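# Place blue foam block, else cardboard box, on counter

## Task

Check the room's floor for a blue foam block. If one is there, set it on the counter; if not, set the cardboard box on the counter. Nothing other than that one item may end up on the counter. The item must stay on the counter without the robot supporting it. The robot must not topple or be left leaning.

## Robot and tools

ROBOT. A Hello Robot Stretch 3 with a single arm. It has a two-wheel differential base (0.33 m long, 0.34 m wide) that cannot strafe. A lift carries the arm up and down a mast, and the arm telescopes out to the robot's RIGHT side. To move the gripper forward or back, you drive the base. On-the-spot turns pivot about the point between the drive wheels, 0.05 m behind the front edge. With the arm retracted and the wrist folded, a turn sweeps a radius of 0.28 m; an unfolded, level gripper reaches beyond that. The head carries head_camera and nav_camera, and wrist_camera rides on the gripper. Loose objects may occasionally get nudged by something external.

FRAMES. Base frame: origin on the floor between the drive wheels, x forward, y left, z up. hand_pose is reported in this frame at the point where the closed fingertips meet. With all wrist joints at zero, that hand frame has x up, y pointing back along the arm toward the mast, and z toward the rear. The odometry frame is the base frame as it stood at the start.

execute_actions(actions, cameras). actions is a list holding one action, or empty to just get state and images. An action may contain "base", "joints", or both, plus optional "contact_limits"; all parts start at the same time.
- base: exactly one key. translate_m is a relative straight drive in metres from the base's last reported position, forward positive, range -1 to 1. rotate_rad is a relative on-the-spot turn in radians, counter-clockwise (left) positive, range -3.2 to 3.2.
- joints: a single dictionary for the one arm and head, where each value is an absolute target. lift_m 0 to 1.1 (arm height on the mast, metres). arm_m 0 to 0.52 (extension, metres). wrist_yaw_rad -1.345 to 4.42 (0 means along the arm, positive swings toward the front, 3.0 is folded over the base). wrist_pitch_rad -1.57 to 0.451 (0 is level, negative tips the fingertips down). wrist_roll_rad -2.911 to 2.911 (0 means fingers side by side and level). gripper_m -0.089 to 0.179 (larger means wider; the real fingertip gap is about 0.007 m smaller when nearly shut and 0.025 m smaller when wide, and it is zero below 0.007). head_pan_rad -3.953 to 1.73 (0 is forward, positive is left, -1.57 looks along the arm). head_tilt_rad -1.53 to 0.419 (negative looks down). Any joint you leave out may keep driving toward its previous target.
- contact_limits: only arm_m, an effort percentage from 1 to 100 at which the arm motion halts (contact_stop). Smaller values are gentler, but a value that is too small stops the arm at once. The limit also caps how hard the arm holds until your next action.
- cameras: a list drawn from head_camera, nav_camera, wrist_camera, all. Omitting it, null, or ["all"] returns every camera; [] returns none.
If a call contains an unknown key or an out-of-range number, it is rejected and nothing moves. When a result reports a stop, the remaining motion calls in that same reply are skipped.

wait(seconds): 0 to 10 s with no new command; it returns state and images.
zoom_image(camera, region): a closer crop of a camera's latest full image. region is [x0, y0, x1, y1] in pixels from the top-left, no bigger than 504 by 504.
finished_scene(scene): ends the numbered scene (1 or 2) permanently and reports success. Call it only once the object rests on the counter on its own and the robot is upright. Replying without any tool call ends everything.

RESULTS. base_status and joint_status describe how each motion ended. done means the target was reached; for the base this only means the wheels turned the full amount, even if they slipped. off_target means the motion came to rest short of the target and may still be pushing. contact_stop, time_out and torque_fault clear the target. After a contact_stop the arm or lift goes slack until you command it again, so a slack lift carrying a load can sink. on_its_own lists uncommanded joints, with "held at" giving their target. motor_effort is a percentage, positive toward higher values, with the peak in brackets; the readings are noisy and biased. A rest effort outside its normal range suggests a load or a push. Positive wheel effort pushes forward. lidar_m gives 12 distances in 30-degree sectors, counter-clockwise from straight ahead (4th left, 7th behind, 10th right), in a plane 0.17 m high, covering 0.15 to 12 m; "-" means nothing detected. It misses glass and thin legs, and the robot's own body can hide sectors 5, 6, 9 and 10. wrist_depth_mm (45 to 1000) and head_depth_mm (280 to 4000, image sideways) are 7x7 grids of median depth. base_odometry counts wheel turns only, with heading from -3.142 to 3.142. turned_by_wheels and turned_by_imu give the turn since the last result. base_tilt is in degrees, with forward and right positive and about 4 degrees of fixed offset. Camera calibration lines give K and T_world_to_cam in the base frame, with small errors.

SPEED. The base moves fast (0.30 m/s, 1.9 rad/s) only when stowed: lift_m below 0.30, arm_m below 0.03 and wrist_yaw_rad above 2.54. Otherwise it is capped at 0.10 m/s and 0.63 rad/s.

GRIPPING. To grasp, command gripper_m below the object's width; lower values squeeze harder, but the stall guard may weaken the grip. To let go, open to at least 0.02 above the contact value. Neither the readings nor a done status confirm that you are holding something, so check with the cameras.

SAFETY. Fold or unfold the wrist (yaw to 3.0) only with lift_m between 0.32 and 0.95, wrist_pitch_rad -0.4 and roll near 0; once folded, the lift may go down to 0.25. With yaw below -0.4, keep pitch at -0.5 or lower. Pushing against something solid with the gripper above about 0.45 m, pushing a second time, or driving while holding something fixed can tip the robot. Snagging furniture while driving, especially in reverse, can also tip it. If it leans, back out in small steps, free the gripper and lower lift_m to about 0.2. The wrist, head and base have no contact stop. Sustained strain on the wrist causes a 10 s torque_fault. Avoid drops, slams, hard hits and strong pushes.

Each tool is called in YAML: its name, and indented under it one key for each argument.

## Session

execute_actions:
  actions:
    - {"joints":{"head_pan_rad":0,"head_tilt_rad":-0.7}}
  cameras: ["nav_camera"]

execute_actions:
  actions:
    - {"joints":{"head_pan_rad":1.5,"head_tilt_rad":-0.7}}
  cameras: ["nav_camera"]

execute_actions:
  actions:
    - {"joints":{"head_pan_rad":-1.57,"head_tilt_rad":-0.7}}
  cameras: ["nav_camera"]

execute_actions:
  actions:
    - {"joints":{"head_pan_rad":-3.2,"head_tilt_rad":-0.7}}
  cameras: ["nav_camera"]

Scene clock: 0.93 s.
base_odometry: x=+0.000 y=+0.000 heading=+0.000 (m, m, rad; odometry frame)
turned_by_wheels: +0.000 (rad since the last result)
turned_by_imu: +0.000 (rad since the last result)
base_tilt: forward=+0.3 right=-1.3 (deg)
lidar_m: 1.95 1.89 1.98 1.03 1.09 1.40 1.92 1.85 1.96 2.73 1.37 1.42
head_depth_mm: 1747 1777 1893 1944 1613 1376 1204 / 1920 1996 2181 1955 1613 1370 1195 / 1951 2181 2379 1955 1616 1368 1192 / 1851 2076 2284 1946 1609 1378 1188 / 1753 1978 2181 1943 1607 1352 1189 / 1684 1870 2097 1944 1590 1354 1184 / 1608 1791 2011 1930 1572 1358 1180
base_status: not commanded
joint_positions: lift_m=+0.309 arm_m=-0.003 wrist_yaw_rad=+3.073 wrist_pitch_rad=-0.407 wrist_roll_rad=-0.003 gripper_m=+0.037 head_pan_rad=-0.001 head_tilt_rad=-0.691
joint_status: all done
motor_effort: left_wheel=+0(0) right_wheel=+0(0) lift_m=+19(19) arm_m=+0(0) wrist_yaw_rad=+0(0) wrist_pitch_rad=+7(7) wrist_roll_rad=+0(0) gripper_m=+2(0) head_pan_rad=+1(2) head_tilt_rad=-5(36) (%)
hand_pose: x=-0.0057 y=+0.0833 z=+0.3247 quat_wxyz=(+0.167, +0.696, +0.119, +0.688) (m; base frame)
wrist_depth_mm: - - - - - - - / - - - - - - - / - - - - - - - / 848 856 852 840 846 863 829 / 678 676 - 676 709 681 665 / 561 556 - 541 581 555 554 / 480 491 - - 475 475 474
pictures: nav_camera (sideways: a quarter turn counterclockwise sets it upright)
camera_calibration (this result's frames):
nav_camera: T_world_to_cam=[[0.652378, -0.0264125, 0.757433, -0.958064], [-0.0291371, -0.999528, -0.00975883, 0.0600426], [0.757333, -0.0157029, -0.65284, 0.80206], [0, 0, 0, 1]] pos_world=[0.0193427, 0.0473041, 1.24987]
Images, in order (width x height): nav_camera 672x504.

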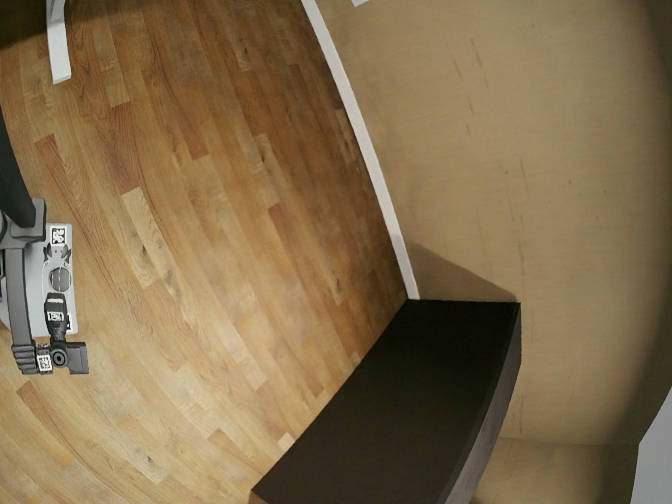

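Scene clock: 2.20 s.
base_odometry: x=+0.000 y=+0.000 heading=+0.000 (m, m, rad; odometry frame)
turned_by_wheels: +0.000 (rad since the last result)
turned_by_imu: +0.000 (rad since the last result)
base_tilt: forward=+0.3 right=-1.3 (deg)
lidar_m: 1.94 1.89 1.98 1.03 1.09 1.40 1.91 1.85 1.96 2.72 1.37 1.43
head_depth_mm: 1824 2105 2363 1960 1622 1378 1207 / 1718 1943 2213 1950 1626 1384 1191 / 1613 1808 2093 1952 1612 1366 1193 / 1502 1682 1933 1942 1598 1362 1190 / 1421 1511 1785 1904 1600 1346 1191 / 1354 887 1667 1817 1505 1357 1188 / 1259 883 731 1725 1586 1349 1235
base_status: not commanded
joint_positions: lift_m=+0.309 arm_m=-0.003 wrist_yaw_rad=+3.073 wrist_pitch_rad=-0.407 wrist_roll_rad=-0.003 gripper_m=+0.037 head_pan_rad=+1.493 head_tilt_rad=-0.691
joint_status: all done
motor_effort: left_wheel=+0(0) right_wheel=+0(0) lift_m=+19(19) arm_m=+0(0) wrist_yaw_rad=+0(0) wrist_pitch_rad=+7(7) wrist_roll_rad=+0(0) gripper_m=+0(0) head_pan_rad=+5(67) head_tilt_rad=-5(4) (%)
hand_pose: x=-0.0057 y=+0.0833 z=+0.3247 quat_wxyz=(+0.167, +0.696, +0.119, +0.688) (m; base frame)
wrist_depth_mm: - - - - - - - / - - - - - - - / - - - - - - - / 863 845 859 846 852 848 851 / 680 668 - 671 694 678 669 / 557 560 - 554 578 563 556 / 480 488 - - 474 475 473
pictures: nav_camera (sideways: a quarter turn counterclockwise sets it upright)
camera_calibration (this result's frames):
nav_camera: T_world_to_cam=[[0.0764464, 0.648669, 0.757221, -0.954274], [0.994339, -0.105803, -0.00974975, 0.0537876], [0.0737917, 0.75368, -0.653086, 0.806549], [0, 0, 0, 1]] pos_world=[-0.0400489, 0.016819, 1.24987]
Images, in order (width x height): nav_camera 672x504.

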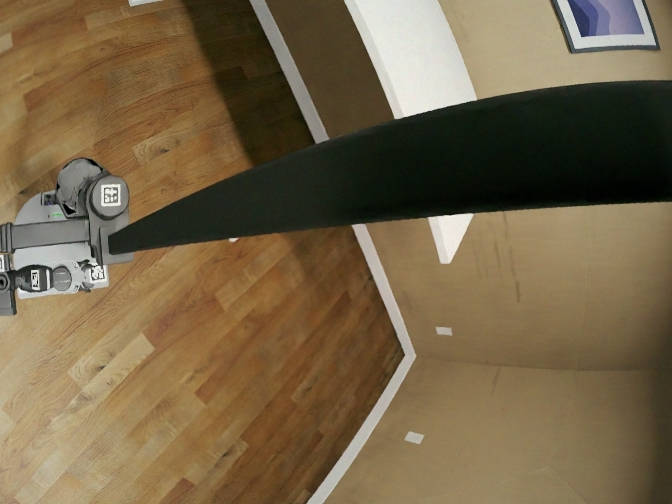

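Scene clock: 4.07 s.
base_odometry: x=+0.000 y=+0.000 heading=+0.000 (m, m, rad; odometry frame)
turned_by_wheels: +0.000 (rad since the last result)
turned_by_imu: +0.000 (rad since the last result)
base_tilt: forward=+0.2 right=-1.3 (deg)
lidar_m: 1.95 1.89 1.97 1.03 1.09 1.40 1.91 1.85 1.96 2.73 1.37 1.43
head_depth_mm: 2306 2432 2482 1973 1615 1377 1201 / 2608 2834 2526 1947 1613 1368 1192 / 2932 3126 2524 1938 1613 1364 1196 / 3226 3386 2470 1942 1603 1364 1193 / 3079 3177 2463 1959 1615 1366 1188 / 2949 3155 2442 1927 1589 1351 1181 / 2843 3007 2432 1921 1589 1353 1180
base_status: not commanded
joint_positions: lift_m=+0.309 arm_m=-0.003 wrist_yaw_rad=+3.073 wrist_pitch_rad=-0.407 wrist_roll_rad=-0.003 gripper_m=+0.037 head_pan_rad=-1.563 head_tilt_rad=-0.691
joint_status: all done
motor_effort: left_wheel=+1(0) right_wheel=+0(0) lift_m=+19(18) arm_m=+0(0) wrist_yaw_rad=+1(0) wrist_pitch_rad=+7(7) wrist_roll_rad=+0(0) gripper_m=+1(0) head_pan_rad=-5(66) head_tilt_rad=-4(5) (%)
hand_pose: x=-0.0057 y=+0.0833 z=+0.3247 quat_wxyz=(+0.167, +0.696, +0.119, +0.688) (m; base frame)
wrist_depth_mm: - - - - - - - / - - - - - - - / - - - - - - - / 853 848 840 848 847 846 842 / 679 671 - 675 705 678 670 / 559 563 - 548 581 553 555 / 480 495 - - 475 477 477
pictures: nav_camera (sideways: a quarter turn counterclockwise sets it upright)
camera_calibration (this result's frames):
nav_camera: T_world_to_cam=[[-0.0204045, -0.652965, 0.757114, -0.953543], [-0.999754, 0.0199419, -0.00974513, 0.0659456], [-0.00873502, -0.757126, -0.653211, 0.807215], [0, 0, 0, 1]] pos_world=[0.0535238, -0.0127813, 1.24986]
Images, in order (width x height): nav_camera 672x504.

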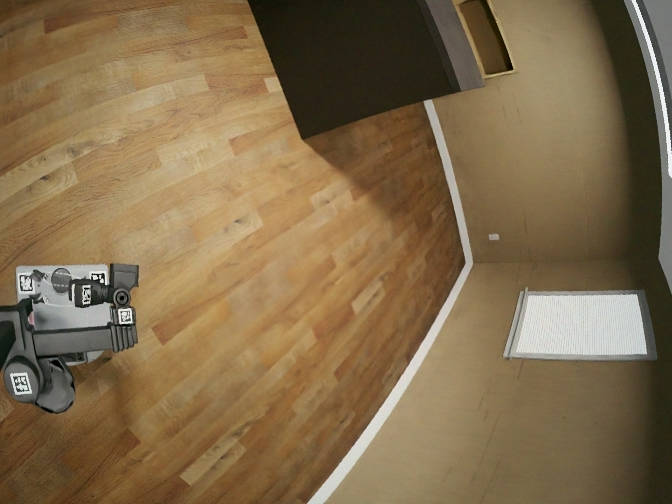

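Scene clock: 5.37 s.
base_odometry: x=+0.000 y=+0.000 heading=+0.000 (m, m, rad; odometry frame)
turned_by_wheels: +0.000 (rad since the last result)
turned_by_imu: +0.000 (rad since the last result)
base_tilt: forward=+0.3 right=-1.3 (deg)
lidar_m: 1.95 1.89 1.98 1.03 1.09 1.40 1.92 1.85 1.96 2.73 1.37 1.43
head_depth_mm: 1667 974 1890 1916 1627 1375 1204 / 1841 1084 2217 1793 1631 1360 1198 / 1948 2259 2390 1944 1613 1365 1195 / 1897 2137 2329 1962 1599 1361 1193 / 1776 1967 2221 1933 1599 1361 1188 / 1679 1881 2102 1938 1589 1361 1179 / 1619 1801 1984 1911 1577 1355 1174
base_status: not commanded
joint_positions: lift_m=+0.309 arm_m=-0.003 wrist_yaw_rad=+3.073 wrist_pitch_rad=-0.407 wrist_roll_rad=-0.003 gripper_m=+0.037 head_pan_rad=-3.193 head_tilt_rad=-0.691
joint_status: all done
motor_effort: left_wheel=+0(0) right_wheel=+1(1) lift_m=+19(18) arm_m=+0(0) wrist_yaw_rad=+0(0) wrist_pitch_rad=+7(7) wrist_roll_rad=+0(0) gripper_m=+0(1) head_pan_rad=-5(64) head_tilt_rad=-3(4) (%)
hand_pose: x=-0.0057 y=+0.0833 z=+0.3247 quat_wxyz=(+0.167, +0.696, +0.119, +0.688) (m; base frame)
wrist_depth_mm: - - - - - - - / - - - - - - - / - - - - - - - / 851 842 863 853 853 834 849 / 671 665 - 672 698 672 675 / 560 554 - 546 583 558 557 / 477 491 - - 469 476 478
pictures: nav_camera (sideways: a quarter turn counterclockwise sets it upright)
camera_calibration (this result's frames):
nav_camera: T_world_to_cam=[[-0.650636, 0.059007, 0.757094, -0.949673], [0.0790644, 0.996822, -0.00974428, 0.0593637], [-0.755263, 0.0535192, -0.653234, 0.811799], [0, 0, 0, 1]] pos_world=[-0.00946349, -0.0465845, 1.24986]
Images, in order (width x height): nav_camera 672x504.

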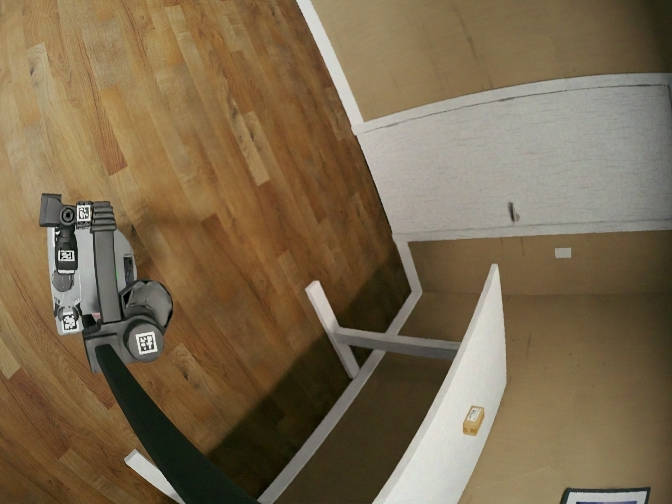

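execute_actions:
  actions:
    - {"base":{"rotate_rad":-1.4},"joints":{"lift_m":0.26,"head_pan_rad":1.3,"head_tilt_rad":-0.6}}
  cameras: []

execute_actions:
  actions:
    - {"base":{"translate_m":1.0}}
  cameras: []

execute_actions:
  actions:
    - {"base":{"translate_m":1.0}}
  cameras: ["nav_camera"]

Scene clock: 8.17 s.
base_odometry: x=+0.000 y=+0.000 heading=-1.400 (m, m, rad; odometry frame)
turned_by_wheels: -1.400 (rad since the last result)
turned_by_imu: -1.396 (rad since the last result)
base_tilt: forward=+0.4 right=-1.3 (deg)
lidar_m: 3.29 1.37 1.54 1.90 1.89 1.76 1.02 1.47 1.40 1.84 1.85 2.11
head_depth_mm: 2310 1590 1695 1825 1737 1451 1252 / 2168 1769 1896 2045 1740 1453 1244 / 2046 2005 2183 2190 1742 1443 1236 / 1935 2122 2411 2165 1737 1441 1236 / 1828 2014 2240 2144 1733 1434 1231 / 1728 1923 2084 2125 1724 1434 1224 / 1640 1786 1976 2077 1702 1433 1225
base_status: done
joint_positions: lift_m=+0.260 arm_m=-0.003 wrist_yaw_rad=+3.073 wrist_pitch_rad=-0.407 wrist_roll_rad=-0.003 gripper_m=+0.037 head_pan_rad=+1.293 head_tilt_rad=-0.606
joint_status: all done
motor_effort: left_wheel=+2(12) right_wheel=-1(9) lift_m=+14(14) arm_m=+0(0) wrist_yaw_rad=+0(0) wrist_pitch_rad=+7(7) wrist_roll_rad=+0(0) gripper_m=+0(0) head_pan_rad=+5(65) head_tilt_rad=+2(13) (%)
hand_pose: x=-0.0057 y=+0.0832 z=+0.2754 quat_wxyz=(+0.167, +0.696, +0.119, +0.688) (m; base frame)
wrist_depth_mm: - - - - - - - / - - - - - - - / - - - - - - - / 759 764 767 758 762 755 744 / 597 593 - 596 619 599 598 / 497 511 - 512 509 496 495 / 434 - - - 424 425 424
pictures: none
No camera images: the call's "cameras" was empty. Leave "cameras" out to get every camera's image.

Scene clock: 13.10 s.
base_odometry: x=+0.170 y=-0.985 heading=-1.400 (m, m, rad; odometry frame)
turned_by_wheels: +0.000 (rad since the last result)
turned_by_imu: +0.000 (rad since the last result)
base_tilt: forward=+0.4 right=-1.4 (deg)
lidar_m: 2.35 0.81 0.55 0.76 2.21 2.48 2.02 2.09 1.85 1.57 1.56 1.76
head_depth_mm: 2562 2679 893 698 815 1063 1240 / 2563 2671 883 660 715 894 1173 / 2407 1339 881 715 782 893 1069 / 2248 1326 872 839 954 1116 1203 / 2103 1312 950 1040 1229 1372 1231 / 1988 1285 1131 1342 1614 1425 1235 / 1886 1374 1521 1948 1704 1434 1227
base_status: done
joint_positions: lift_m=+0.260 arm_m=-0.003 wrist_yaw_rad=+3.073 wrist_pitch_rad=-0.407 wrist_roll_rad=-0.003 gripper_m=+0.037 head_pan_rad=+1.293 head_tilt_rad=-0.606
joint_status: not commanded
motor_effort: left_wheel=+2(13) right_wheel=-1(7) lift_m=+15(14) arm_m=+0(0) wrist_yaw_rad=+0(0) wrist_pitch_rad=+7(8) wrist_roll_rad=+0(0) gripper_m=+0(0) head_pan_rad=+5(5) head_tilt_rad=+4(2) (%)
hand_pose: x=-0.0057 y=+0.0832 z=+0.2754 quat_wxyz=(+0.167, +0.696, +0.119, +0.688) (m; base frame)
wrist_depth_mm: - - - 978 623 528 623 / - - - - 661 581 714 / - - - 950 693 666 854 / 760 761 761 756 690 720 743 / 602 605 - 599 624 601 598 / 496 518 - 514 511 498 498 / 439 - - - 423 424 425
pictures: none
No camera images: the call's "cameras" was empty. Leave "cameras" out to get every camera's image.

Scene clock: 18.03 s.
base_odometry: x=+0.340 y=-1.971 heading=-1.400 (m, m, rad; odometry frame)
turned_by_wheels: +0.000 (rad since the last result)
turned_by_imu: +0.000 (rad since the last result)
base_tilt: forward=+0.3 right=-1.3 (deg)
lidar_m: 1.40 1.40 1.33 0.68 0.67 0.76 3.03 2.77 1.50 1.25 1.25 1.41
head_depth_mm: 1480 1573 1581 1562 1659 1469 1241 / 1638 1739 1878 1940 1723 1451 1244 / 1769 1826 2063 2025 1736 1439 1245 / 2134 2347 2511 2121 1745 1439 1235 / 2396 2632 2823 2157 1729 1424 1233 / 2305 2515 2686 2134 1713 1424 1230 / 2213 2399 2574 2138 1710 1434 1229
base_status: done
joint_positions: lift_m=+0.260 arm_m=-0.003 wrist_yaw_rad=+3.073 wrist_pitch_rad=-0.407 wrist_roll_rad=-0.003 gripper_m=+0.037 head_pan_rad=+1.293 head_tilt_rad=-0.606
joint_status: not commanded
motor_effort: left_wheel=+2(13) right_wheel=-1(7) lift_m=+14(15) arm_m=+0(0) wrist_yaw_rad=+0(0) wrist_pitch_rad=+7(7) wrist_roll_rad=+0(0) gripper_m=+1(0) head_pan_rad=+5(5) head_tilt_rad=+3(2) (%)
hand_pose: x=-0.0057 y=+0.0832 z=+0.2754 quat_wxyz=(+0.167, +0.696, +0.119, +0.688) (m; base frame)
wrist_depth_mm: 528 - - - - - - / 560 601 - - - - - / 594 645 - - - - - / 645 690 751 754 759 756 742 / 599 603 - 599 622 606 602 / 498 511 - 510 512 495 496 / 438 - - - 423 426 423
pictures: nav_camera (sideways: a quarter turn counterclockwise sets it upright)
camera_calibration (this result's frames):
nav_camera: T_world_to_cam=[[0.18533, 0.556071, 0.810209, -1.02401], [0.953785, -0.300246, -0.0121035, 0.0571006], [0.236532, 0.775008, -0.586017, 0.718309], [0, 0, 0, 1]] pos_world=[-0.0345852, 0.0298708, 1.25129]
Images, in order (width x height): nav_camera 672x504.

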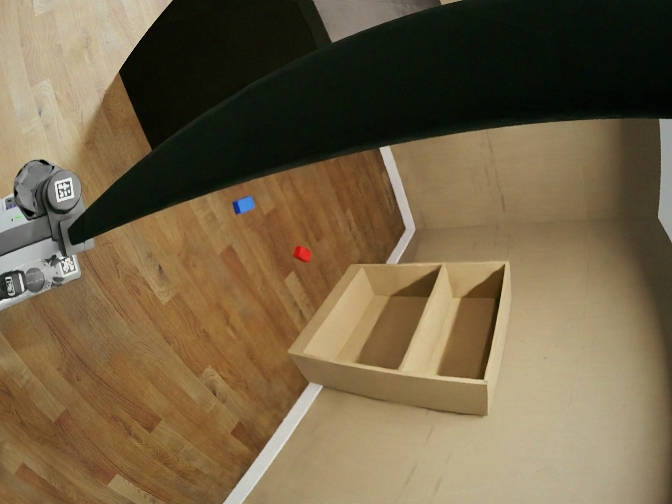

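execute_actions:
  actions:
    - {"joints":{"head_pan_rad":1.5,"head_tilt_rad":-0.85}}
  cameras: ["head_camera"]

Scene clock: 18.93 s.
base_odometry: x=+0.340 y=-1.971 heading=-1.400 (m, m, rad; odometry frame)
turned_by_wheels: +0.000 (rad since the last result)
turned_by_imu: +0.000 (rad since the last result)
base_tilt: forward=+0.3 right=-1.2 (deg)
lidar_m: 1.41 1.40 1.33 0.68 0.67 0.76 3.01 2.77 1.50 1.26 1.25 1.40
head_depth_mm: 1604 1941 1869 1682 1456 1279 1146 / 2279 2245 1946 1680 1454 1279 1135 / 2503 2449 1990 1682 1443 1267 1136 / 2428 2442 1984 1678 1442 1264 1143 / 2340 2464 1956 1667 1443 1268 1154 / 2302 2383 1983 1655 1353 1262 - / 2200 755 777 889 1071 - -
base_status: not commanded
joint_positions: lift_m=+0.260 arm_m=-0.003 wrist_yaw_rad=+3.073 wrist_pitch_rad=-0.407 wrist_roll_rad=-0.003 gripper_m=+0.037 head_pan_rad=+1.493 head_tilt_rad=-0.839
joint_status: all done
motor_effort: left_wheel=+2(2) right_wheel=-1(1) lift_m=+15(15) arm_m=-1(0) wrist_yaw_rad=+0(0) wrist_pitch_rad=+7(7) wrist_roll_rad=+0(0) gripper_m=+1(1) head_pan_rad=+5(28) head_tilt_rad=-5(23) (%)
hand_pose: x=-0.0057 y=+0.0832 z=+0.2754 quat_wxyz=(+0.167, +0.696, +0.119, +0.688) (m; base frame)
wrist_depth_mm: 531 - - - - - - / 554 593 - - - - - / 593 640 - - - - - / 649 689 744 757 739 748 744 / 601 602 - 600 624 599 599 / 499 511 - 515 510 494 495 / 439 - - - 423 424 424
pictures: head_camera (sideways: a quarter turn clockwise sets it upright)
camera_calibration (this result's frames):
head_camera: T_world_to_cam=[[-0.0159887, -0.753418, -0.657347, 0.880242], [-0.997927, 0.0530117, -0.0364867, 0.0572143], [0.0623368, 0.655401, -0.752704, 0.931157], [0, 0, 0, 1]] pos_world=[0.0131243, 0.0498763, 1.2816]
Images, in order (width x height): head_camera 896x504.

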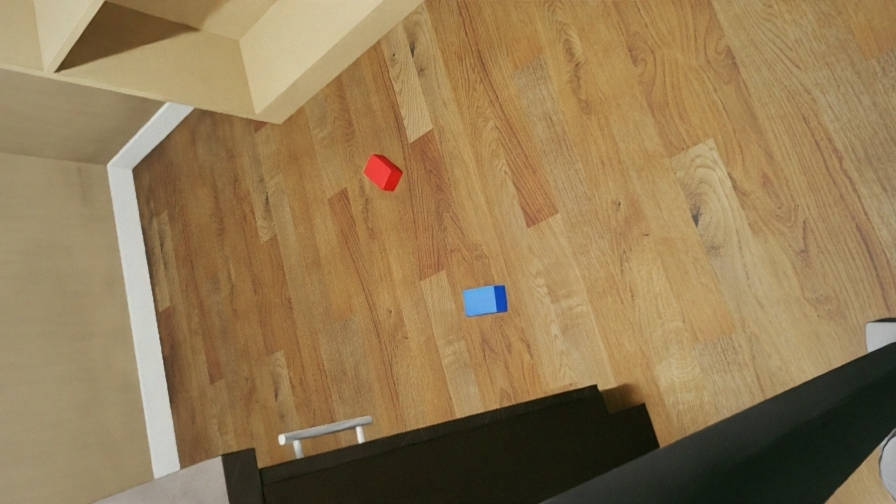

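execute_actions:
  actions:
    - {"base":{"rotate_rad":1.51},"joints":{"head_pan_rad":-1.57,"head_tilt_rad":-1.1}}
  cameras: []

execute_actions:
  actions:
    - {"base":{"translate_m":0.43}}
  cameras: []

execute_actions:
  actions:
    - {"base":{"rotate_rad":1.72},"joints":{"lift_m":0.4}}
  cameras: ["head_camera"]

Scene clock: 21.67 s.
base_odometry: x=+0.340 y=-1.971 heading=+0.110 (m, m, rad; odometry frame)
turned_by_wheels: +1.510 (rad since the last result)
turned_by_imu: +1.504 (rad since the last result)
base_tilt: forward=+0.3 right=-1.3 (deg)
lidar_m: 1.87 0.67 0.73 3.02 3.27 1.58 1.27 1.25 1.36 1.42 1.40 1.33
head_depth_mm: 1750 1745 1567 1420 1301 1200 1126 / 1692 1731 1560 1409 1294 1208 - / 1620 1730 1548 1411 1295 - - / 1535 1702 1554 1405 1292 - - / 1467 1667 1552 1406 1293 1189 1104 / 1433 1646 1542 1403 1273 1182 1110 / 1366 1618 1545 1395 1275 1188 1102
base_status: done
joint_positions: lift_m=+0.260 arm_m=-0.003 wrist_yaw_rad=+3.073 wrist_pitch_rad=-0.407 wrist_roll_rad=-0.003 gripper_m=+0.037 head_pan_rad=-1.563 head_tilt_rad=-1.087
joint_status: all done
motor_effort: left_wheel=-1(9) right_wheel=+1(12) lift_m=+15(14) arm_m=+0(1) wrist_yaw_rad=+0(0) wrist_pitch_rad=+7(7) wrist_roll_rad=+0(0) gripper_m=+0(1) head_pan_rad=-4(66) head_tilt_rad=-6(24) (%)
hand_pose: x=-0.0057 y=+0.0832 z=+0.2754 quat_wxyz=(+0.167, +0.696, +0.119, +0.688) (m; base frame)
wrist_depth_mm: - - - - - 688 553 / - - - - - 719 568 / - - - - - 748 590 / 758 759 757 756 752 713 617 / 599 599 - 594 626 595 585 / 500 514 - 514 506 496 496 / 437 - - - 422 424 424
pictures: none
No camera images: the call's "cameras" was empty. Leave "cameras" out to get every camera's image.

Scene clock: 24.77 s.
base_odometry: x=+0.768 y=-1.924 heading=+0.110 (m, m, rad; odometry frame)
turned_by_wheels: +0.000 (rad since the last result)
turned_by_imu: +0.000 (rad since the last result)
base_tilt: forward=+0.4 right=-1.3 (deg)
lidar_m: 2.04 0.30 0.30 0.46 3.52 2.08 1.67 1.65 1.56 1.25 1.00 1.30
head_depth_mm: 1552 1741 1568 1422 1301 1201 1126 / 1475 1707 1559 1420 1292 1208 - / 1416 1675 1553 1425 1298 - - / 1354 1631 1560 1409 1294 - - / 1304 1556 1552 1405 1280 1188 1102 / 1259 1499 1545 1404 1289 1183 1103 / 1216 1422 1530 1400 1282 1180 1105
base_status: done
joint_positions: lift_m=+0.260 arm_m=-0.003 wrist_yaw_rad=+3.073 wrist_pitch_rad=-0.407 wrist_roll_rad=-0.003 gripper_m=+0.037 head_pan_rad=-1.564 head_tilt_rad=-1.087
joint_status: not commanded
motor_effort: left_wheel=-1(10) right_wheel=+1(11) lift_m=+15(15) arm_m=+0(0) wrist_yaw_rad=+1(0) wrist_pitch_rad=+7(7) wrist_roll_rad=+0(0) gripper_m=+0(1) head_pan_rad=-4(4) head_tilt_rad=-6(6) (%)
hand_pose: x=-0.0057 y=+0.0832 z=+0.2754 quat_wxyz=(+0.167, +0.696, +0.119, +0.688) (m; base frame)
wrist_depth_mm: - - - 579 389 297 266 / - - - 621 414 308 311 / - - - 681 438 327 367 / 755 768 751 699 467 354 506 / 604 596 - 600 480 527 597 / 495 514 - 509 492 500 497 / 440 - - - 425 421 421
pictures: none
No camera images: the call's "cameras" was empty. Leave "cameras" out to get every camera's image.

Scene clock: 28.10 s.
base_odometry: x=+0.768 y=-1.924 heading=+1.830 (m, m, rad; odometry frame)
turned_by_wheels: +1.720 (rad since the last result)
turned_by_imu: +1.721 (rad since the last result)
base_tilt: forward=+0.3 right=-1.4 (deg)
lidar_m: 0.57 3.17 1.90 1.65 1.65 1.43 1.24 0.99 1.39 2.12 0.30 0.32
head_depth_mm: 1940 1733 1552 1413 1298 1197 1128 / 1954 1730 1554 1407 1298 1210 - / 1951 1722 1552 1415 1295 - - / 1962 1742 1552 1407 1285 - - / 1931 1732 1556 1403 1279 1190 1106 / 1922 1723 1519 1339 980 1185 1103 / 1238 911 720 568 721 1157 1108
base_status: done
joint_positions: lift_m=+0.400 arm_m=-0.003 wrist_yaw_rad=+3.073 wrist_pitch_rad=-0.407 wrist_roll_rad=-0.003 gripper_m=+0.037 head_pan_rad=-1.564 head_tilt_rad=-1.087
joint_status: all done
motor_effort: left_wheel=-1(10) right_wheel=+1(11) lift_m=+23(23) arm_m=+0(1) wrist_yaw_rad=+0(0) wrist_pitch_rad=+8(8) wrist_roll_rad=+0(0) gripper_m=+1(1) head_pan_rad=-4(4) head_tilt_rad=-7(6) (%)
hand_pose: x=-0.0057 y=+0.0831 z=+0.4148 quat_wxyz=(+0.167, +0.696, +0.120, +0.688) (m; base frame)
wrist_depth_mm: - - - - - - - / - - - - - - - / - - - - - - - / - - - - - - - / 809 814 - 801 852 806 810 / 665 679 - 663 707 672 668 / 577 575 - 574 572 572 573
pictures: head_camera (sideways: a quarter turn clockwise sets it upright)
camera_calibration (this result's frames):
head_camera: T_world_to_cam=[[-0.0491752, 0.890328, -0.452657, 0.613782], [0.99876, 0.0402919, -0.0292523, 0.0356054], [-0.00780567, -0.453534, -0.891205, 1.11163], [0, 0, 0, 1]] pos_world=[0.00329863, -0.0437384, 1.26956]
Images, in order (width x height): head_camera 896x504.

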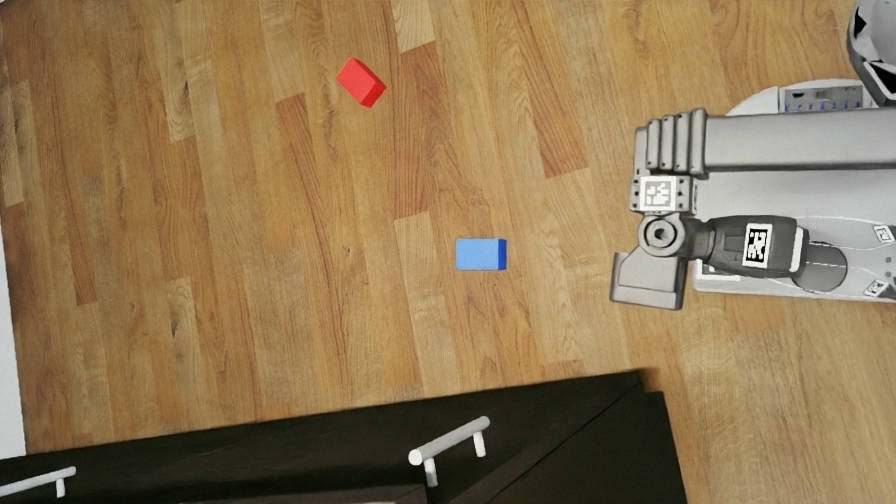

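execute_actions:
  actions:
    - {"base":{"translate_m":-0.2}}
  cameras: []

execute_actions:
  actions:
    - {"joints":{"wrist_yaw_rad":0,"gripper_m":0.14}}
  cameras: []

execute_actions:
  actions:
    - {"base":{"translate_m":0.22},"joints":{"wrist_pitch_rad":-1.0,"arm_m":0.27,"lift_m":0.28}}
  cameras: ["wrist_camera"]

Scene clock: 31.73 s.
base_odometry: x=+0.819 y=-2.117 heading=+1.830 (m, m, rad; odometry frame)
turned_by_wheels: +0.000 (rad since the last result)
turned_by_imu: +0.000 (rad since the last result)
base_tilt: forward=+0.3 right=-1.3 (deg)
lidar_m: 0.67 3.09 1.84 1.60 1.60 1.20 1.04 0.84 1.17 2.16 0.61 0.45
head_depth_mm: 1898 1577 1516 1416 1296 1194 1130 / 1955 1737 1567 1407 1306 1214 - / 1954 1742 1557 1416 1291 - - / 1937 1728 1562 1405 1296 - - / 1934 1709 1538 1408 1282 1184 1103 / 1915 1715 1541 1395 1286 1191 1100 / 1911 1725 1528 1394 1284 1187 1098
base_status: done
joint_positions: lift_m=+0.400 arm_m=-0.003 wrist_yaw_rad=+3.073 wrist_pitch_rad=-0.407 wrist_roll_rad=-0.003 gripper_m=+0.037 head_pan_rad=-1.564 head_tilt_rad=-1.087
joint_status: not commanded
motor_effort: left_wheel=-1(8) right_wheel=+2(3) lift_m=+23(24) arm_m=-1(0) wrist_yaw_rad=+0(0) wrist_pitch_rad=+8(8) wrist_roll_rad=+0(0) gripper_m=+0(0) head_pan_rad=-4(4) head_tilt_rad=-6(6) (%)
hand_pose: x=-0.0057 y=+0.0831 z=+0.4148 quat_wxyz=(+0.167, +0.696, +0.120, +0.688) (m; base frame)
wrist_depth_mm: - - - - - - - / - - - - - - - / - - - - - - - / - - - - - - - / 809 814 - 817 850 813 793 / 677 670 - 666 693 671 673 / 575 574 - 574 577 581 571
pictures: none
No camera images: the call's "cameras" was empty. Leave "cameras" out to get every camera's image.

Scene clock: 34.27 s.
base_odometry: x=+0.819 y=-2.117 heading=+1.830 (m, m, rad; odometry frame)
turned_by_wheels: +0.000 (rad since the last result)
turned_by_imu: +0.000 (rad since the last result)
base_tilt: forward=+0.3 right=-1.3 (deg)
lidar_m: 0.67 3.10 1.84 1.60 1.60 1.20 1.05 0.83 1.17 2.16 0.60 0.45
head_depth_mm: 1871 1574 1527 1427 1312 1194 1122 / 1965 1722 1565 1418 1296 1207 - / 1955 1726 1547 1418 1296 - - / 1943 1722 1557 1411 1308 - - / 1936 1719 1540 1406 1288 1186 1108 / 1931 1700 1554 1410 1280 1187 1103 / 1900 1716 1546 1396 1280 1186 1101
base_status: not commanded
joint_positions: lift_m=+0.400 arm_m=-0.003 wrist_yaw_rad=+0.002 wrist_pitch_rad=-0.407 wrist_roll_rad=-0.003 gripper_m=+0.140 head_pan_rad=-1.564 head_tilt_rad=-1.087
joint_status: all done
motor_effort: left_wheel=-1(1) right_wheel=+2(1) lift_m=+23(22) arm_m=-1(1) wrist_yaw_rad=-1(2) wrist_pitch_rad=+8(8) wrist_roll_rad=+0(0) gripper_m=+1(89) head_pan_rad=-4(4) head_tilt_rad=-6(6) (%)
hand_pose: x=-0.0211 y=-0.3678 z=+0.4148 quat_wxyz=(+0.694, +0.144, -0.691, -0.143) (m; base frame)
wrist_depth_mm: 808 - - - - - 802 / 769 - - - - - 823 / 747 - - - - - 842 / 722 - - - - 868 807 / 763 836 818 814 812 791 692 / 662 - 674 680 675 - 633 / 575 545 573 575 576 575 575
pictures: none
No camera images: the call's "cameras" was empty. Leave "cameras" out to get every camera's image.

Scene clock: 37.73 s.
base_odometry: x=+0.762 y=-1.904 heading=+1.830 (m, m, rad; odometry frame)
turned_by_wheels: +0.000 (rad since the last result)
turned_by_imu: +0.000 (rad since the last result)
base_tilt: forward=+0.3 right=-1.2 (deg)
lidar_m: 0.56 3.15 1.90 1.65 1.65 1.45 1.26 1.01 1.41 2.11 0.29 0.32
head_depth_mm: 1949 1736 1556 1412 1299 1198 1123 / 1942 1738 1574 1411 1296 1199 - / 1954 1736 1576 1447 1289 - - / 1937 1730 1551 1425 1290 1216 - / 1937 1717 1546 1406 1286 1190 1104 / 1936 1709 1504 1044 881 1174 1111 / 946 765 471 528 708 1157 1106
base_status: done
joint_positions: lift_m=+0.280 arm_m=+0.270 wrist_yaw_rad=+0.000 wrist_pitch_rad=-1.005 wrist_roll_rad=-0.003 gripper_m=+0.140 head_pan_rad=-1.564 head_tilt_rad=-1.087
joint_status: all done
motor_effort: left_wheel=-1(5) right_wheel=+2(8) lift_m=+14(19) arm_m=+5(6) wrist_yaw_rad=+1(1) wrist_pitch_rad=+2(5) wrist_roll_rad=+0(0) gripper_m=+0(1) head_pan_rad=-4(4) head_tilt_rad=-6(7) (%)
hand_pose: x=-0.0216 y=-0.5315 z=+0.1897 quat_wxyz=(+0.621, +0.341, -0.618, -0.341) (m; base frame)
wrist_depth_mm: 484 489 493 497 505 494 496 / 445 452 455 455 460 462 465 / 415 417 420 421 425 431 433 / 385 389 392 393 395 398 403 / 363 367 367 325 368 376 376 / 340 - 344 335 347 - 349 / 322 319 323 324 326 327 330
pictures: wrist_camera
camera_calibration (this result's frames):
wrist_camera: T_world_to_cam=[[-0.999825, 0.0133206, 0.0131381, -0.0185884], [0.00720075, 0.92209, -0.386909, 0.596989], [-0.0172684, -0.386747, -0.922024, 0.135782], [0, 0, 0, 1]] pos_world=[-0.0205392, -0.497717, 0.356419]
Images, in order (width x height): wrist_camera 644x364.

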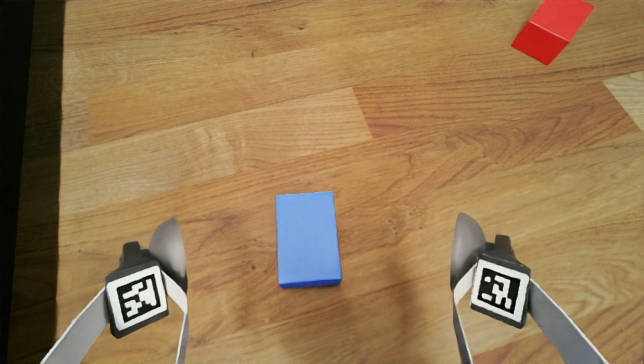

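execute_actions:
  actions:
    - {"joints":{"wrist_yaw_rad":0.08,"arm_m":0.303,"lift_m":0.118}}
  cameras: ["wrist_camera"]

execute_actions:
  actions:
    - {"joints":{"gripper_m":0.02}}
  cameras: ["wrist_camera"]

Scene clock: 40.33 s.
base_odometry: x=+0.762 y=-1.904 heading=+1.830 (m, m, rad; odometry frame)
turned_by_wheels: +0.000 (rad since the last result)
turned_by_imu: +0.000 (rad since the last result)
base_tilt: forward=+0.2 right=-1.3 (deg)
lidar_m: 0.56 3.15 1.89 1.65 1.65 1.44 1.26 1.02 1.41 2.11 0.29 0.32
head_depth_mm: 1949 1731 1572 1424 1291 1199 1121 / 1957 1733 1560 1422 1297 1204 - / 1945 1728 1561 1419 1300 - - / 1933 1724 1564 1430 1294 1216 - / 1919 1718 1548 1402 1285 1186 1108 / 1941 1702 1505 1043 879 1173 1101 / 949 766 472 528 708 1156 1103
base_status: not commanded
joint_positions: lift_m=+0.118 arm_m=+0.303 wrist_yaw_rad=+0.078 wrist_pitch_rad=-1.006 wrist_roll_rad=-0.003 gripper_m=+0.140 head_pan_rad=-1.564 head_tilt_rad=-1.087
joint_status: all done
motor_effort: left_wheel=-1(1) right_wheel=+2(2) lift_m=+14(15) arm_m=+5(6) wrist_yaw_rad=+2(1) wrist_pitch_rad=+3(2) wrist_roll_rad=+0(0) gripper_m=+1(0) head_pan_rad=-4(4) head_tilt_rad=-6(5) (%)
hand_pose: x=-0.0125 y=-0.5641 z=+0.0277 quat_wxyz=(+0.633, +0.365, -0.604, -0.316) (m; base frame)
wrist_depth_mm: 267 268 269 272 274 275 277 / 245 246 248 248 251 253 254 / 226 229 229 231 232 233 235 / 211 211 212 165 215 217 217 / 197 201 199 154 201 204 203 / 186 - 184 145 187 - 190 / 177 174 175 175 177 178 179
pictures: wrist_camera
camera_calibration (this result's frames):
wrist_camera: T_world_to_cam=[[-0.997809, -0.0648343, 0.0131454, -0.0509592], [-0.0648719, 0.920041, -0.386414, 0.562157], [0.0129586, -0.38642, -0.922232, -0.0255132], [0, 0, 0, 1]] pos_world=[-0.0140488, -0.530371, 0.194366]
Images, in order (width x height): wrist_camera 644x364.

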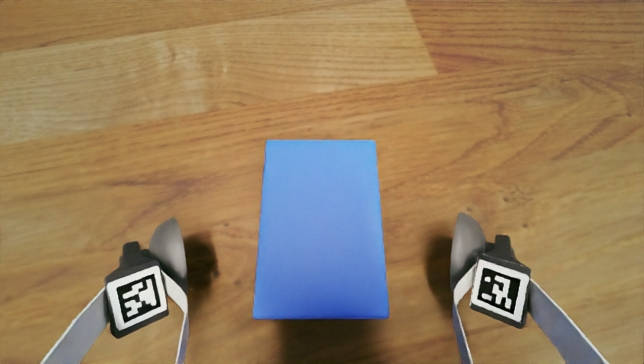

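Scene clock: 42.03 s.
base_odometry: x=+0.762 y=-1.904 heading=+1.830 (m, m, rad; odometry frame)
turned_by_wheels: +0.000 (rad since the last result)
turned_by_imu: +0.000 (rad since the last result)
base_tilt: forward=+0.3 right=-1.2 (deg)
lidar_m: 0.56 3.14 1.90 1.65 1.65 1.44 1.26 1.01 1.41 2.11 0.29 0.32
head_depth_mm: 1951 1726 1560 1424 1297 1199 1114 / 1929 1741 1562 1416 1304 1212 - / 1931 1732 1556 1434 1298 - - / 1940 1717 1541 1406 1289 1216 - / 1939 1714 1549 1410 1287 1190 1106 / 1932 1703 1489 1038 877 1172 1104 / 943 767 473 527 707 1172 1102
base_status: not commanded
joint_positions: lift_m=+0.118 arm_m=+0.303 wrist_yaw_rad=+0.078 wrist_pitch_rad=-1.006 wrist_roll_rad=-0.003 gripper_m=+0.021 head_pan_rad=-1.564 head_tilt_rad=-1.087
joint_status: all done
motor_effort: left_wheel=-1(1) right_wheel=+2(3) lift_m=+14(15) arm_m=+5(5) wrist_yaw_rad=+2(1) wrist_pitch_rad=+3(3) wrist_roll_rad=+0(0) gripper_m=-16(100) head_pan_rad=-4(4) head_tilt_rad=-6(6) (%)
hand_pose: x=-0.0125 y=-0.5640 z=+0.0276 quat_wxyz=(+0.633, +0.365, -0.604, -0.316) (m; base frame)
wrist_depth_mm: 266 267 270 271 273 275 277 / 244 246 247 249 250 252 254 / 226 228 229 230 233 232 235 / 211 212 213 163 214 217 217 / 197 198 200 151 202 202 203 / 185 186 144 143 144 190 190 / 175 175 176 175 178 178 180
pictures: wrist_camera
camera_calibration (this result's frames):
wrist_camera: T_world_to_cam=[[-0.997809, -0.0648373, 0.0131476, -0.0509611], [-0.0648777, 0.920106, -0.386259, 0.562146], [0.0129468, -0.386265, -0.922297, -0.0254275], [0, 0, 0, 1]] pos_world=[-0.0140495, -0.53036, 0.194352]
Images, in order (width x height): wrist_camera 644x364.

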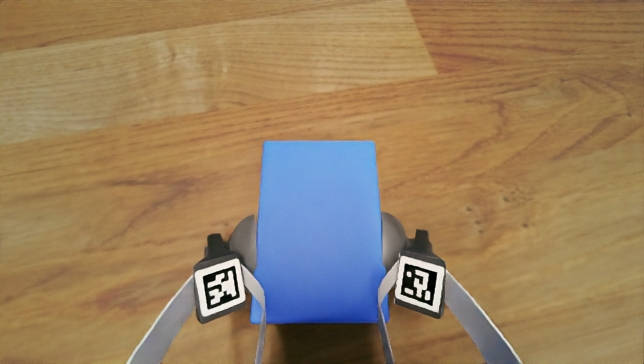

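execute_actions:
  actions:
    - {"joints":{"lift_m":1.09,"head_tilt_rad":-0.6,"head_pan_rad":-0.9}}
  cameras: ["head_camera"]

execute_actions:
  actions:
    - {"base":{"rotate_rad":0.75},"joints":{"arm_m":0.4,"head_pan_rad":-1.57}}
  cameras: ["head_camera","wrist_camera"]

Scene clock: 51.97 s.
base_odometry: x=+0.762 y=-1.904 heading=+1.830 (m, m, rad; odometry frame)
turned_by_wheels: +0.000 (rad since the last result)
turned_by_imu: +0.000 (rad since the last result)
base_tilt: forward=+0.3 right=-1.3 (deg)
lidar_m: 0.56 3.14 1.90 1.65 1.65 1.44 1.26 1.01 1.41 2.12 0.29 0.32
head_depth_mm: 1758 1365 934 1962 1763 1455 1246 / 1834 1352 886 656 878 1383 1241 / 1885 1342 878 653 518 453 759 / 1977 1315 872 649 518 442 521 / 2075 2189 864 648 517 462 566 / 2169 2386 858 644 513 500 633 / 2254 2542 851 638 511 551 720
base_status: not commanded
joint_positions: lift_m=+1.090 arm_m=+0.303 wrist_yaw_rad=+0.078 wrist_pitch_rad=-1.007 wrist_roll_rad=-0.003 gripper_m=+0.021 head_pan_rad=-0.907 head_tilt_rad=-0.606
joint_status: all done
motor_effort: left_wheel=-1(1) right_wheel=+1(2) lift_m=+23(24) arm_m=+5(5) wrist_yaw_rad=+1(2) wrist_pitch_rad=+3(3) wrist_roll_rad=+0(0) gripper_m=-17(16) head_pan_rad=+6(53) head_tilt_rad=+3(28) (%)
hand_pose: x=-0.0125 y=-0.5638 z=+0.9990 quat_wxyz=(+0.633, +0.366, -0.604, -0.317) (m; base frame)
wrist_depth_mm: 359 655 - - - - 936 / 334 599 - - - - - / 323 565 - - - - - / 312 524 - 163 - - - / 304 490 815 152 - - - / 316 460 144 142 144 - - / 304 404 873 - - - -
pictures: head_camera (sideways: a quarter turn clockwise sets it upright)
camera_calibration (this result's frames):
head_camera: T_world_to_cam=[[-0.391297, 0.43091, -0.813144, 1.08559], [0.777199, 0.627901, -0.041255, 0.0526056], [0.492797, -0.648117, -0.580599, 0.704672], [0, 0, 0, 1]] pos_world=[0.036641, -0.0441111, 1.29404]
Images, in order (width x height): head_camera 896x504.

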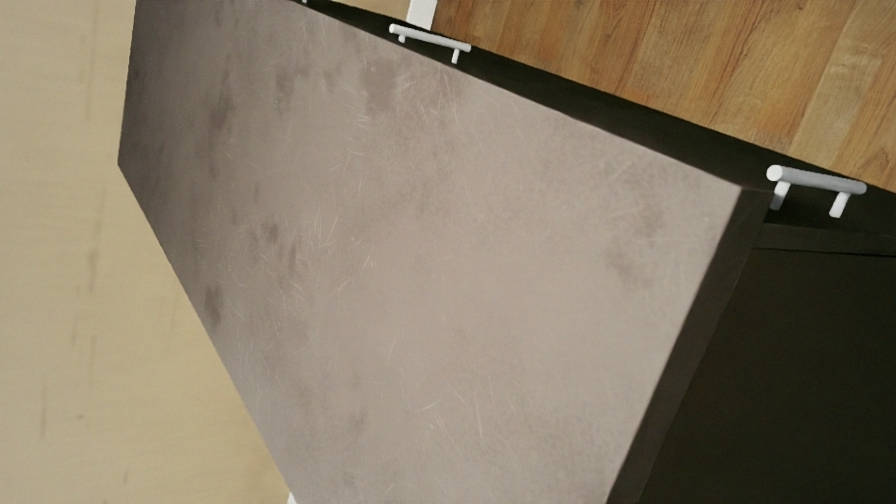

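Scene clock: 54.10 s.
base_odometry: x=+0.762 y=-1.904 heading=+2.580 (m, m, rad; odometry frame)
turned_by_wheels: +0.750 (rad since the last result)
turned_by_imu: +0.751 (rad since the last result)
base_tilt: forward=+0.3 right=-1.2 (deg)
lidar_m: 2.40 1.72 1.65 1.70 1.31 1.26 1.01 1.47 0.41 0.29 0.38 3.07
head_depth_mm: 1805 1360 890 660 1177 1457 1255 / - 1347 883 657 523 759 1213 / - 1282 802 653 519 442 552 / 2080 2257 755 652 517 461 546 / 2207 2399 865 646 515 501 621 / 2287 2598 860 642 514 562 720 / 2460 2754 856 641 541 642 856
base_status: done
joint_positions: lift_m=+1.090 arm_m=+0.400 wrist_yaw_rad=+0.079 wrist_pitch_rad=-1.007 wrist_roll_rad=-0.003 gripper_m=+0.021 head_pan_rad=-1.563 head_tilt_rad=-0.606
joint_status: all done
motor_effort: left_wheel=-1(6) right_wheel=+1(9) lift_m=+23(22) arm_m=+5(5) wrist_yaw_rad=+1(2) wrist_pitch_rad=+3(3) wrist_roll_rad=+0(0) gripper_m=-16(17) head_pan_rad=-5(53) head_tilt_rad=+3(3) (%)
hand_pose: x=-0.0124 y=-0.6608 z=+0.9989 quat_wxyz=(+0.633, +0.366, -0.604, -0.316) (m; base frame)
wrist_depth_mm: - 352 355 356 359 362 364 / 321 322 326 326 327 331 334 / 298 300 301 302 305 306 308 / 278 277 277 162 282 284 286 / 260 260 262 152 266 265 266 / 244 244 144 142 143 249 251 / 229 231 231 230 234 234 235
pictures: head_camera (sideways: a quarter turn clockwise sets it upright), wrist_camera
camera_calibration (this result's frames):
head_camera: T_world_to_cam=[[-0.0472871, 0.579779, -0.8134, 1.08382], [0.99887, 0.0235799, -0.041262, 0.0512625], [-0.00474292, -0.814432, -0.580239, 0.707239], [0, 0, 0, 1]] pos_world=[0.00340049, -0.0535876, 1.29406]
wrist_camera: T_world_to_cam=[[-0.997775, -0.0653654, 0.013166, -0.0703323], [-0.0653874, 0.920531, -0.385158, 1.0255], [0.0130563, -0.385162, -0.922757, 0.834232], [0, 0, 0, 1]] pos_world=[-0.014013, -0.627287, 1.1657]
Images, in order (width x height): head_camera 896x504, wrist_camera 644x364.

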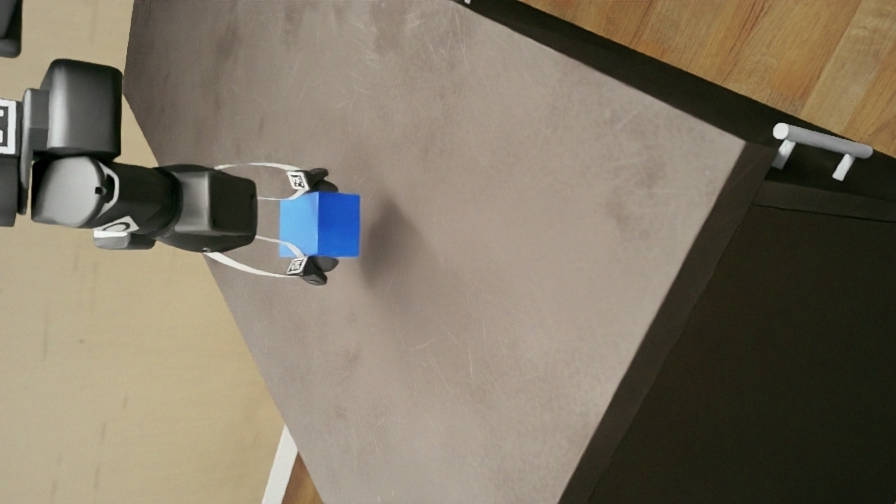

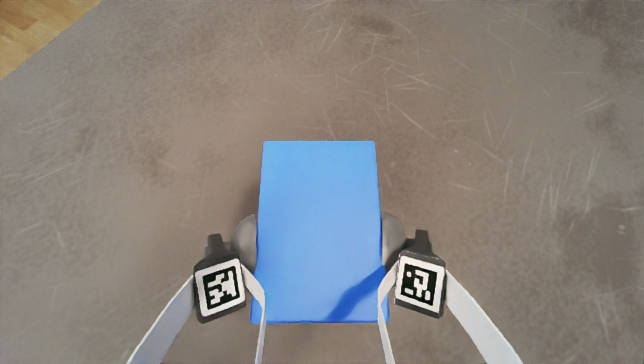

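Depth difference 66 mm × 0.92 ≈ 0.061; lower to 1.032.

execute_actions:
  actions:
    - {"joints":{"lift_m":1.032}}
  cameras: []

execute_actions:
  actions:
    - {"joints":{"gripper_m":0.13}}
  cameras: []

execute_actions:
  actions:
    - {"joints":{"lift_m":1.095}}
  cameras: ["wrist_camera"]

Scene clock: 55.70 s.
base_odometry: x=+0.762 y=-1.904 heading=+2.580 (m, m, rad; odometry frame)
turned_by_wheels: +0.000 (rad since the last result)
turned_by_imu: +0.000 (rad since the last result)
base_tilt: forward=+0.3 right=-1.2 (deg)
lidar_m: 2.40 1.73 1.65 1.70 1.31 1.26 1.01 1.47 0.41 0.29 0.38 3.06
head_depth_mm: 1756 1269 889 660 1181 1446 1245 / 1849 1172 886 656 522 755 1230 / 1952 - 838 653 518 442 553 / 2086 2242 831 648 517 461 545 / 2215 2403 866 645 515 499 620 / 2325 2579 860 644 513 562 719 / 2471 2738 855 640 541 641 853
base_status: not commanded
joint_positions: lift_m=+1.032 arm_m=+0.400 wrist_yaw_rad=+0.079 wrist_pitch_rad=-1.007 wrist_roll_rad=-0.003 gripper_m=+0.021 head_pan_rad=-1.563 head_tilt_rad=-0.606
joint_status: all done
motor_effort: left_wheel=-1(1) right_wheel=+2(1) lift_m=+14(19) arm_m=+5(5) wrist_yaw_rad=+1(1) wrist_pitch_rad=+3(3) wrist_roll_rad=+0(0) gripper_m=-17(17) head_pan_rad=-4(4) head_tilt_rad=+3(3) (%)
hand_pose: x=-0.0124 y=-0.6607 z=+0.9415 quat_wxyz=(+0.633, +0.366, -0.604, -0.316) (m; base frame)
wrist_depth_mm: 270 272 274 277 279 280 283 / 249 251 252 253 255 256 259 / 230 232 233 235 236 237 238 / 215 216 216 162 218 221 222 / 201 202 202 152 205 205 207 / 189 189 144 142 143 193 194 / 179 178 179 178 182 182 184
pictures: none
No camera images: the call's "cameras" was empty. Leave "cameras" out to get every camera's image.

Scene clock: 57.30 s.
base_odometry: x=+0.762 y=-1.904 heading=+2.580 (m, m, rad; odometry frame)
turned_by_wheels: +0.000 (rad since the last result)
turned_by_imu: +0.000 (rad since the last result)
base_tilt: forward=+0.3 right=-1.3 (deg)
lidar_m: 2.39 1.72 1.65 1.71 1.32 1.26 1.01 1.47 0.41 0.29 0.38 3.07
head_depth_mm: 1743 1258 895 662 1169 1459 1245 / 1848 1170 888 657 523 756 1221 / 1924 - 837 652 520 442 552 / 2065 2243 772 650 518 461 546 / 2208 2394 867 647 515 499 622 / 2347 2551 860 642 514 562 721 / 2452 2798 853 639 541 642 853
base_status: not commanded
joint_positions: lift_m=+1.032 arm_m=+0.400 wrist_yaw_rad=+0.079 wrist_pitch_rad=-1.007 wrist_roll_rad=-0.003 gripper_m=+0.130 head_pan_rad=-1.563 head_tilt_rad=-0.606
joint_status: all done
motor_effort: left_wheel=+0(1) right_wheel=+1(2) lift_m=+15(14) arm_m=+5(5) wrist_yaw_rad=+1(1) wrist_pitch_rad=+3(3) wrist_roll_rad=+0(0) gripper_m=+1(90) head_pan_rad=-4(5) head_tilt_rad=+3(3) (%)
hand_pose: x=-0.0124 y=-0.6607 z=+0.9415 quat_wxyz=(+0.633, +0.366, -0.604, -0.316) (m; base frame)
wrist_depth_mm: 270 272 274 276 279 280 280 / 249 250 251 252 255 257 258 / 230 231 232 234 236 238 239 / 215 215 217 168 219 220 221 / 201 203 202 158 203 208 207 / 188 - 189 148 189 196 194 / 180 178 179 178 181 181 183
pictures: none
No camera images: the call's "cameras" was empty. Leave "cameras" out to get every camera's image.

Scene clock: 58.70 s.
base_odometry: x=+0.762 y=-1.904 heading=+2.580 (m, m, rad; odometry frame)
turned_by_wheels: +0.000 (rad since the last result)
turned_by_imu: +0.000 (rad since the last result)
base_tilt: forward=+0.2 right=-1.4 (deg)
lidar_m: 2.40 1.72 1.65 1.71 1.31 1.26 1.01 1.48 0.41 0.29 0.38 3.07
head_depth_mm: 1811 1356 890 661 1172 1454 1256 / - 1343 876 657 523 756 1214 / - 1256 877 653 521 442 553 / 2092 2246 870 650 518 462 545 / 2199 2405 843 644 516 499 621 / 2331 2556 857 643 513 562 717 / 2476 2775 856 640 542 641 855
base_status: not commanded
joint_positions: lift_m=+1.095 arm_m=+0.400 wrist_yaw_rad=+0.079 wrist_pitch_rad=-1.007 wrist_roll_rad=-0.003 gripper_m=+0.130 head_pan_rad=-1.563 head_tilt_rad=-0.606
joint_status: all done
motor_effort: left_wheel=-1(1) right_wheel=+2(2) lift_m=+23(24) arm_m=+4(5) wrist_yaw_rad=+1(2) wrist_pitch_rad=+3(3) wrist_roll_rad=+0(0) gripper_m=+0(0) head_pan_rad=-4(4) head_tilt_rad=+3(2) (%)
hand_pose: x=-0.0124 y=-0.6607 z=+1.0039 quat_wxyz=(+0.633, +0.366, -0.604, -0.316) (m; base frame)
wrist_depth_mm: - 360 360 361 368 368 371 / 326 327 333 331 335 337 339 / 305 304 307 309 309 312 315 / 280 283 285 287 288 290 291 / 264 269 267 222 270 271 271 / 248 - 250 208 252 258 255 / 236 233 236 234 238 239 241
pictures: wrist_camera
camera_calibration (this result's frames):
wrist_camera: T_world_to_cam=[[-0.997775, -0.0653645, 0.0131663, -0.0703981], [-0.0653869, 0.92054, -0.385137, 1.02741], [0.0130542, -0.385141, -0.922765, 0.83888], [0, 0, 0, 1]] pos_world=[-0.0140132, -0.627286, 1.17071]
Images, in order (width x height): wrist_camera 644x364.

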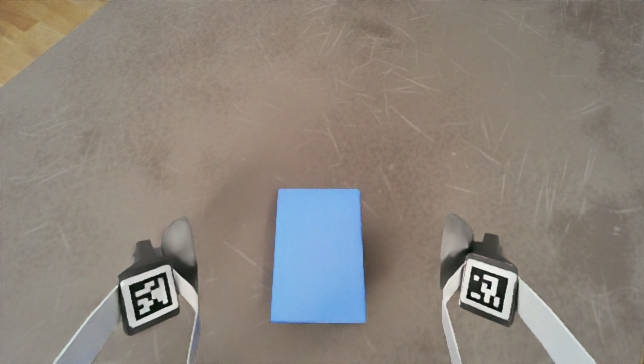

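finished_scene:
  scene: 2

The scene is finished: the task was done.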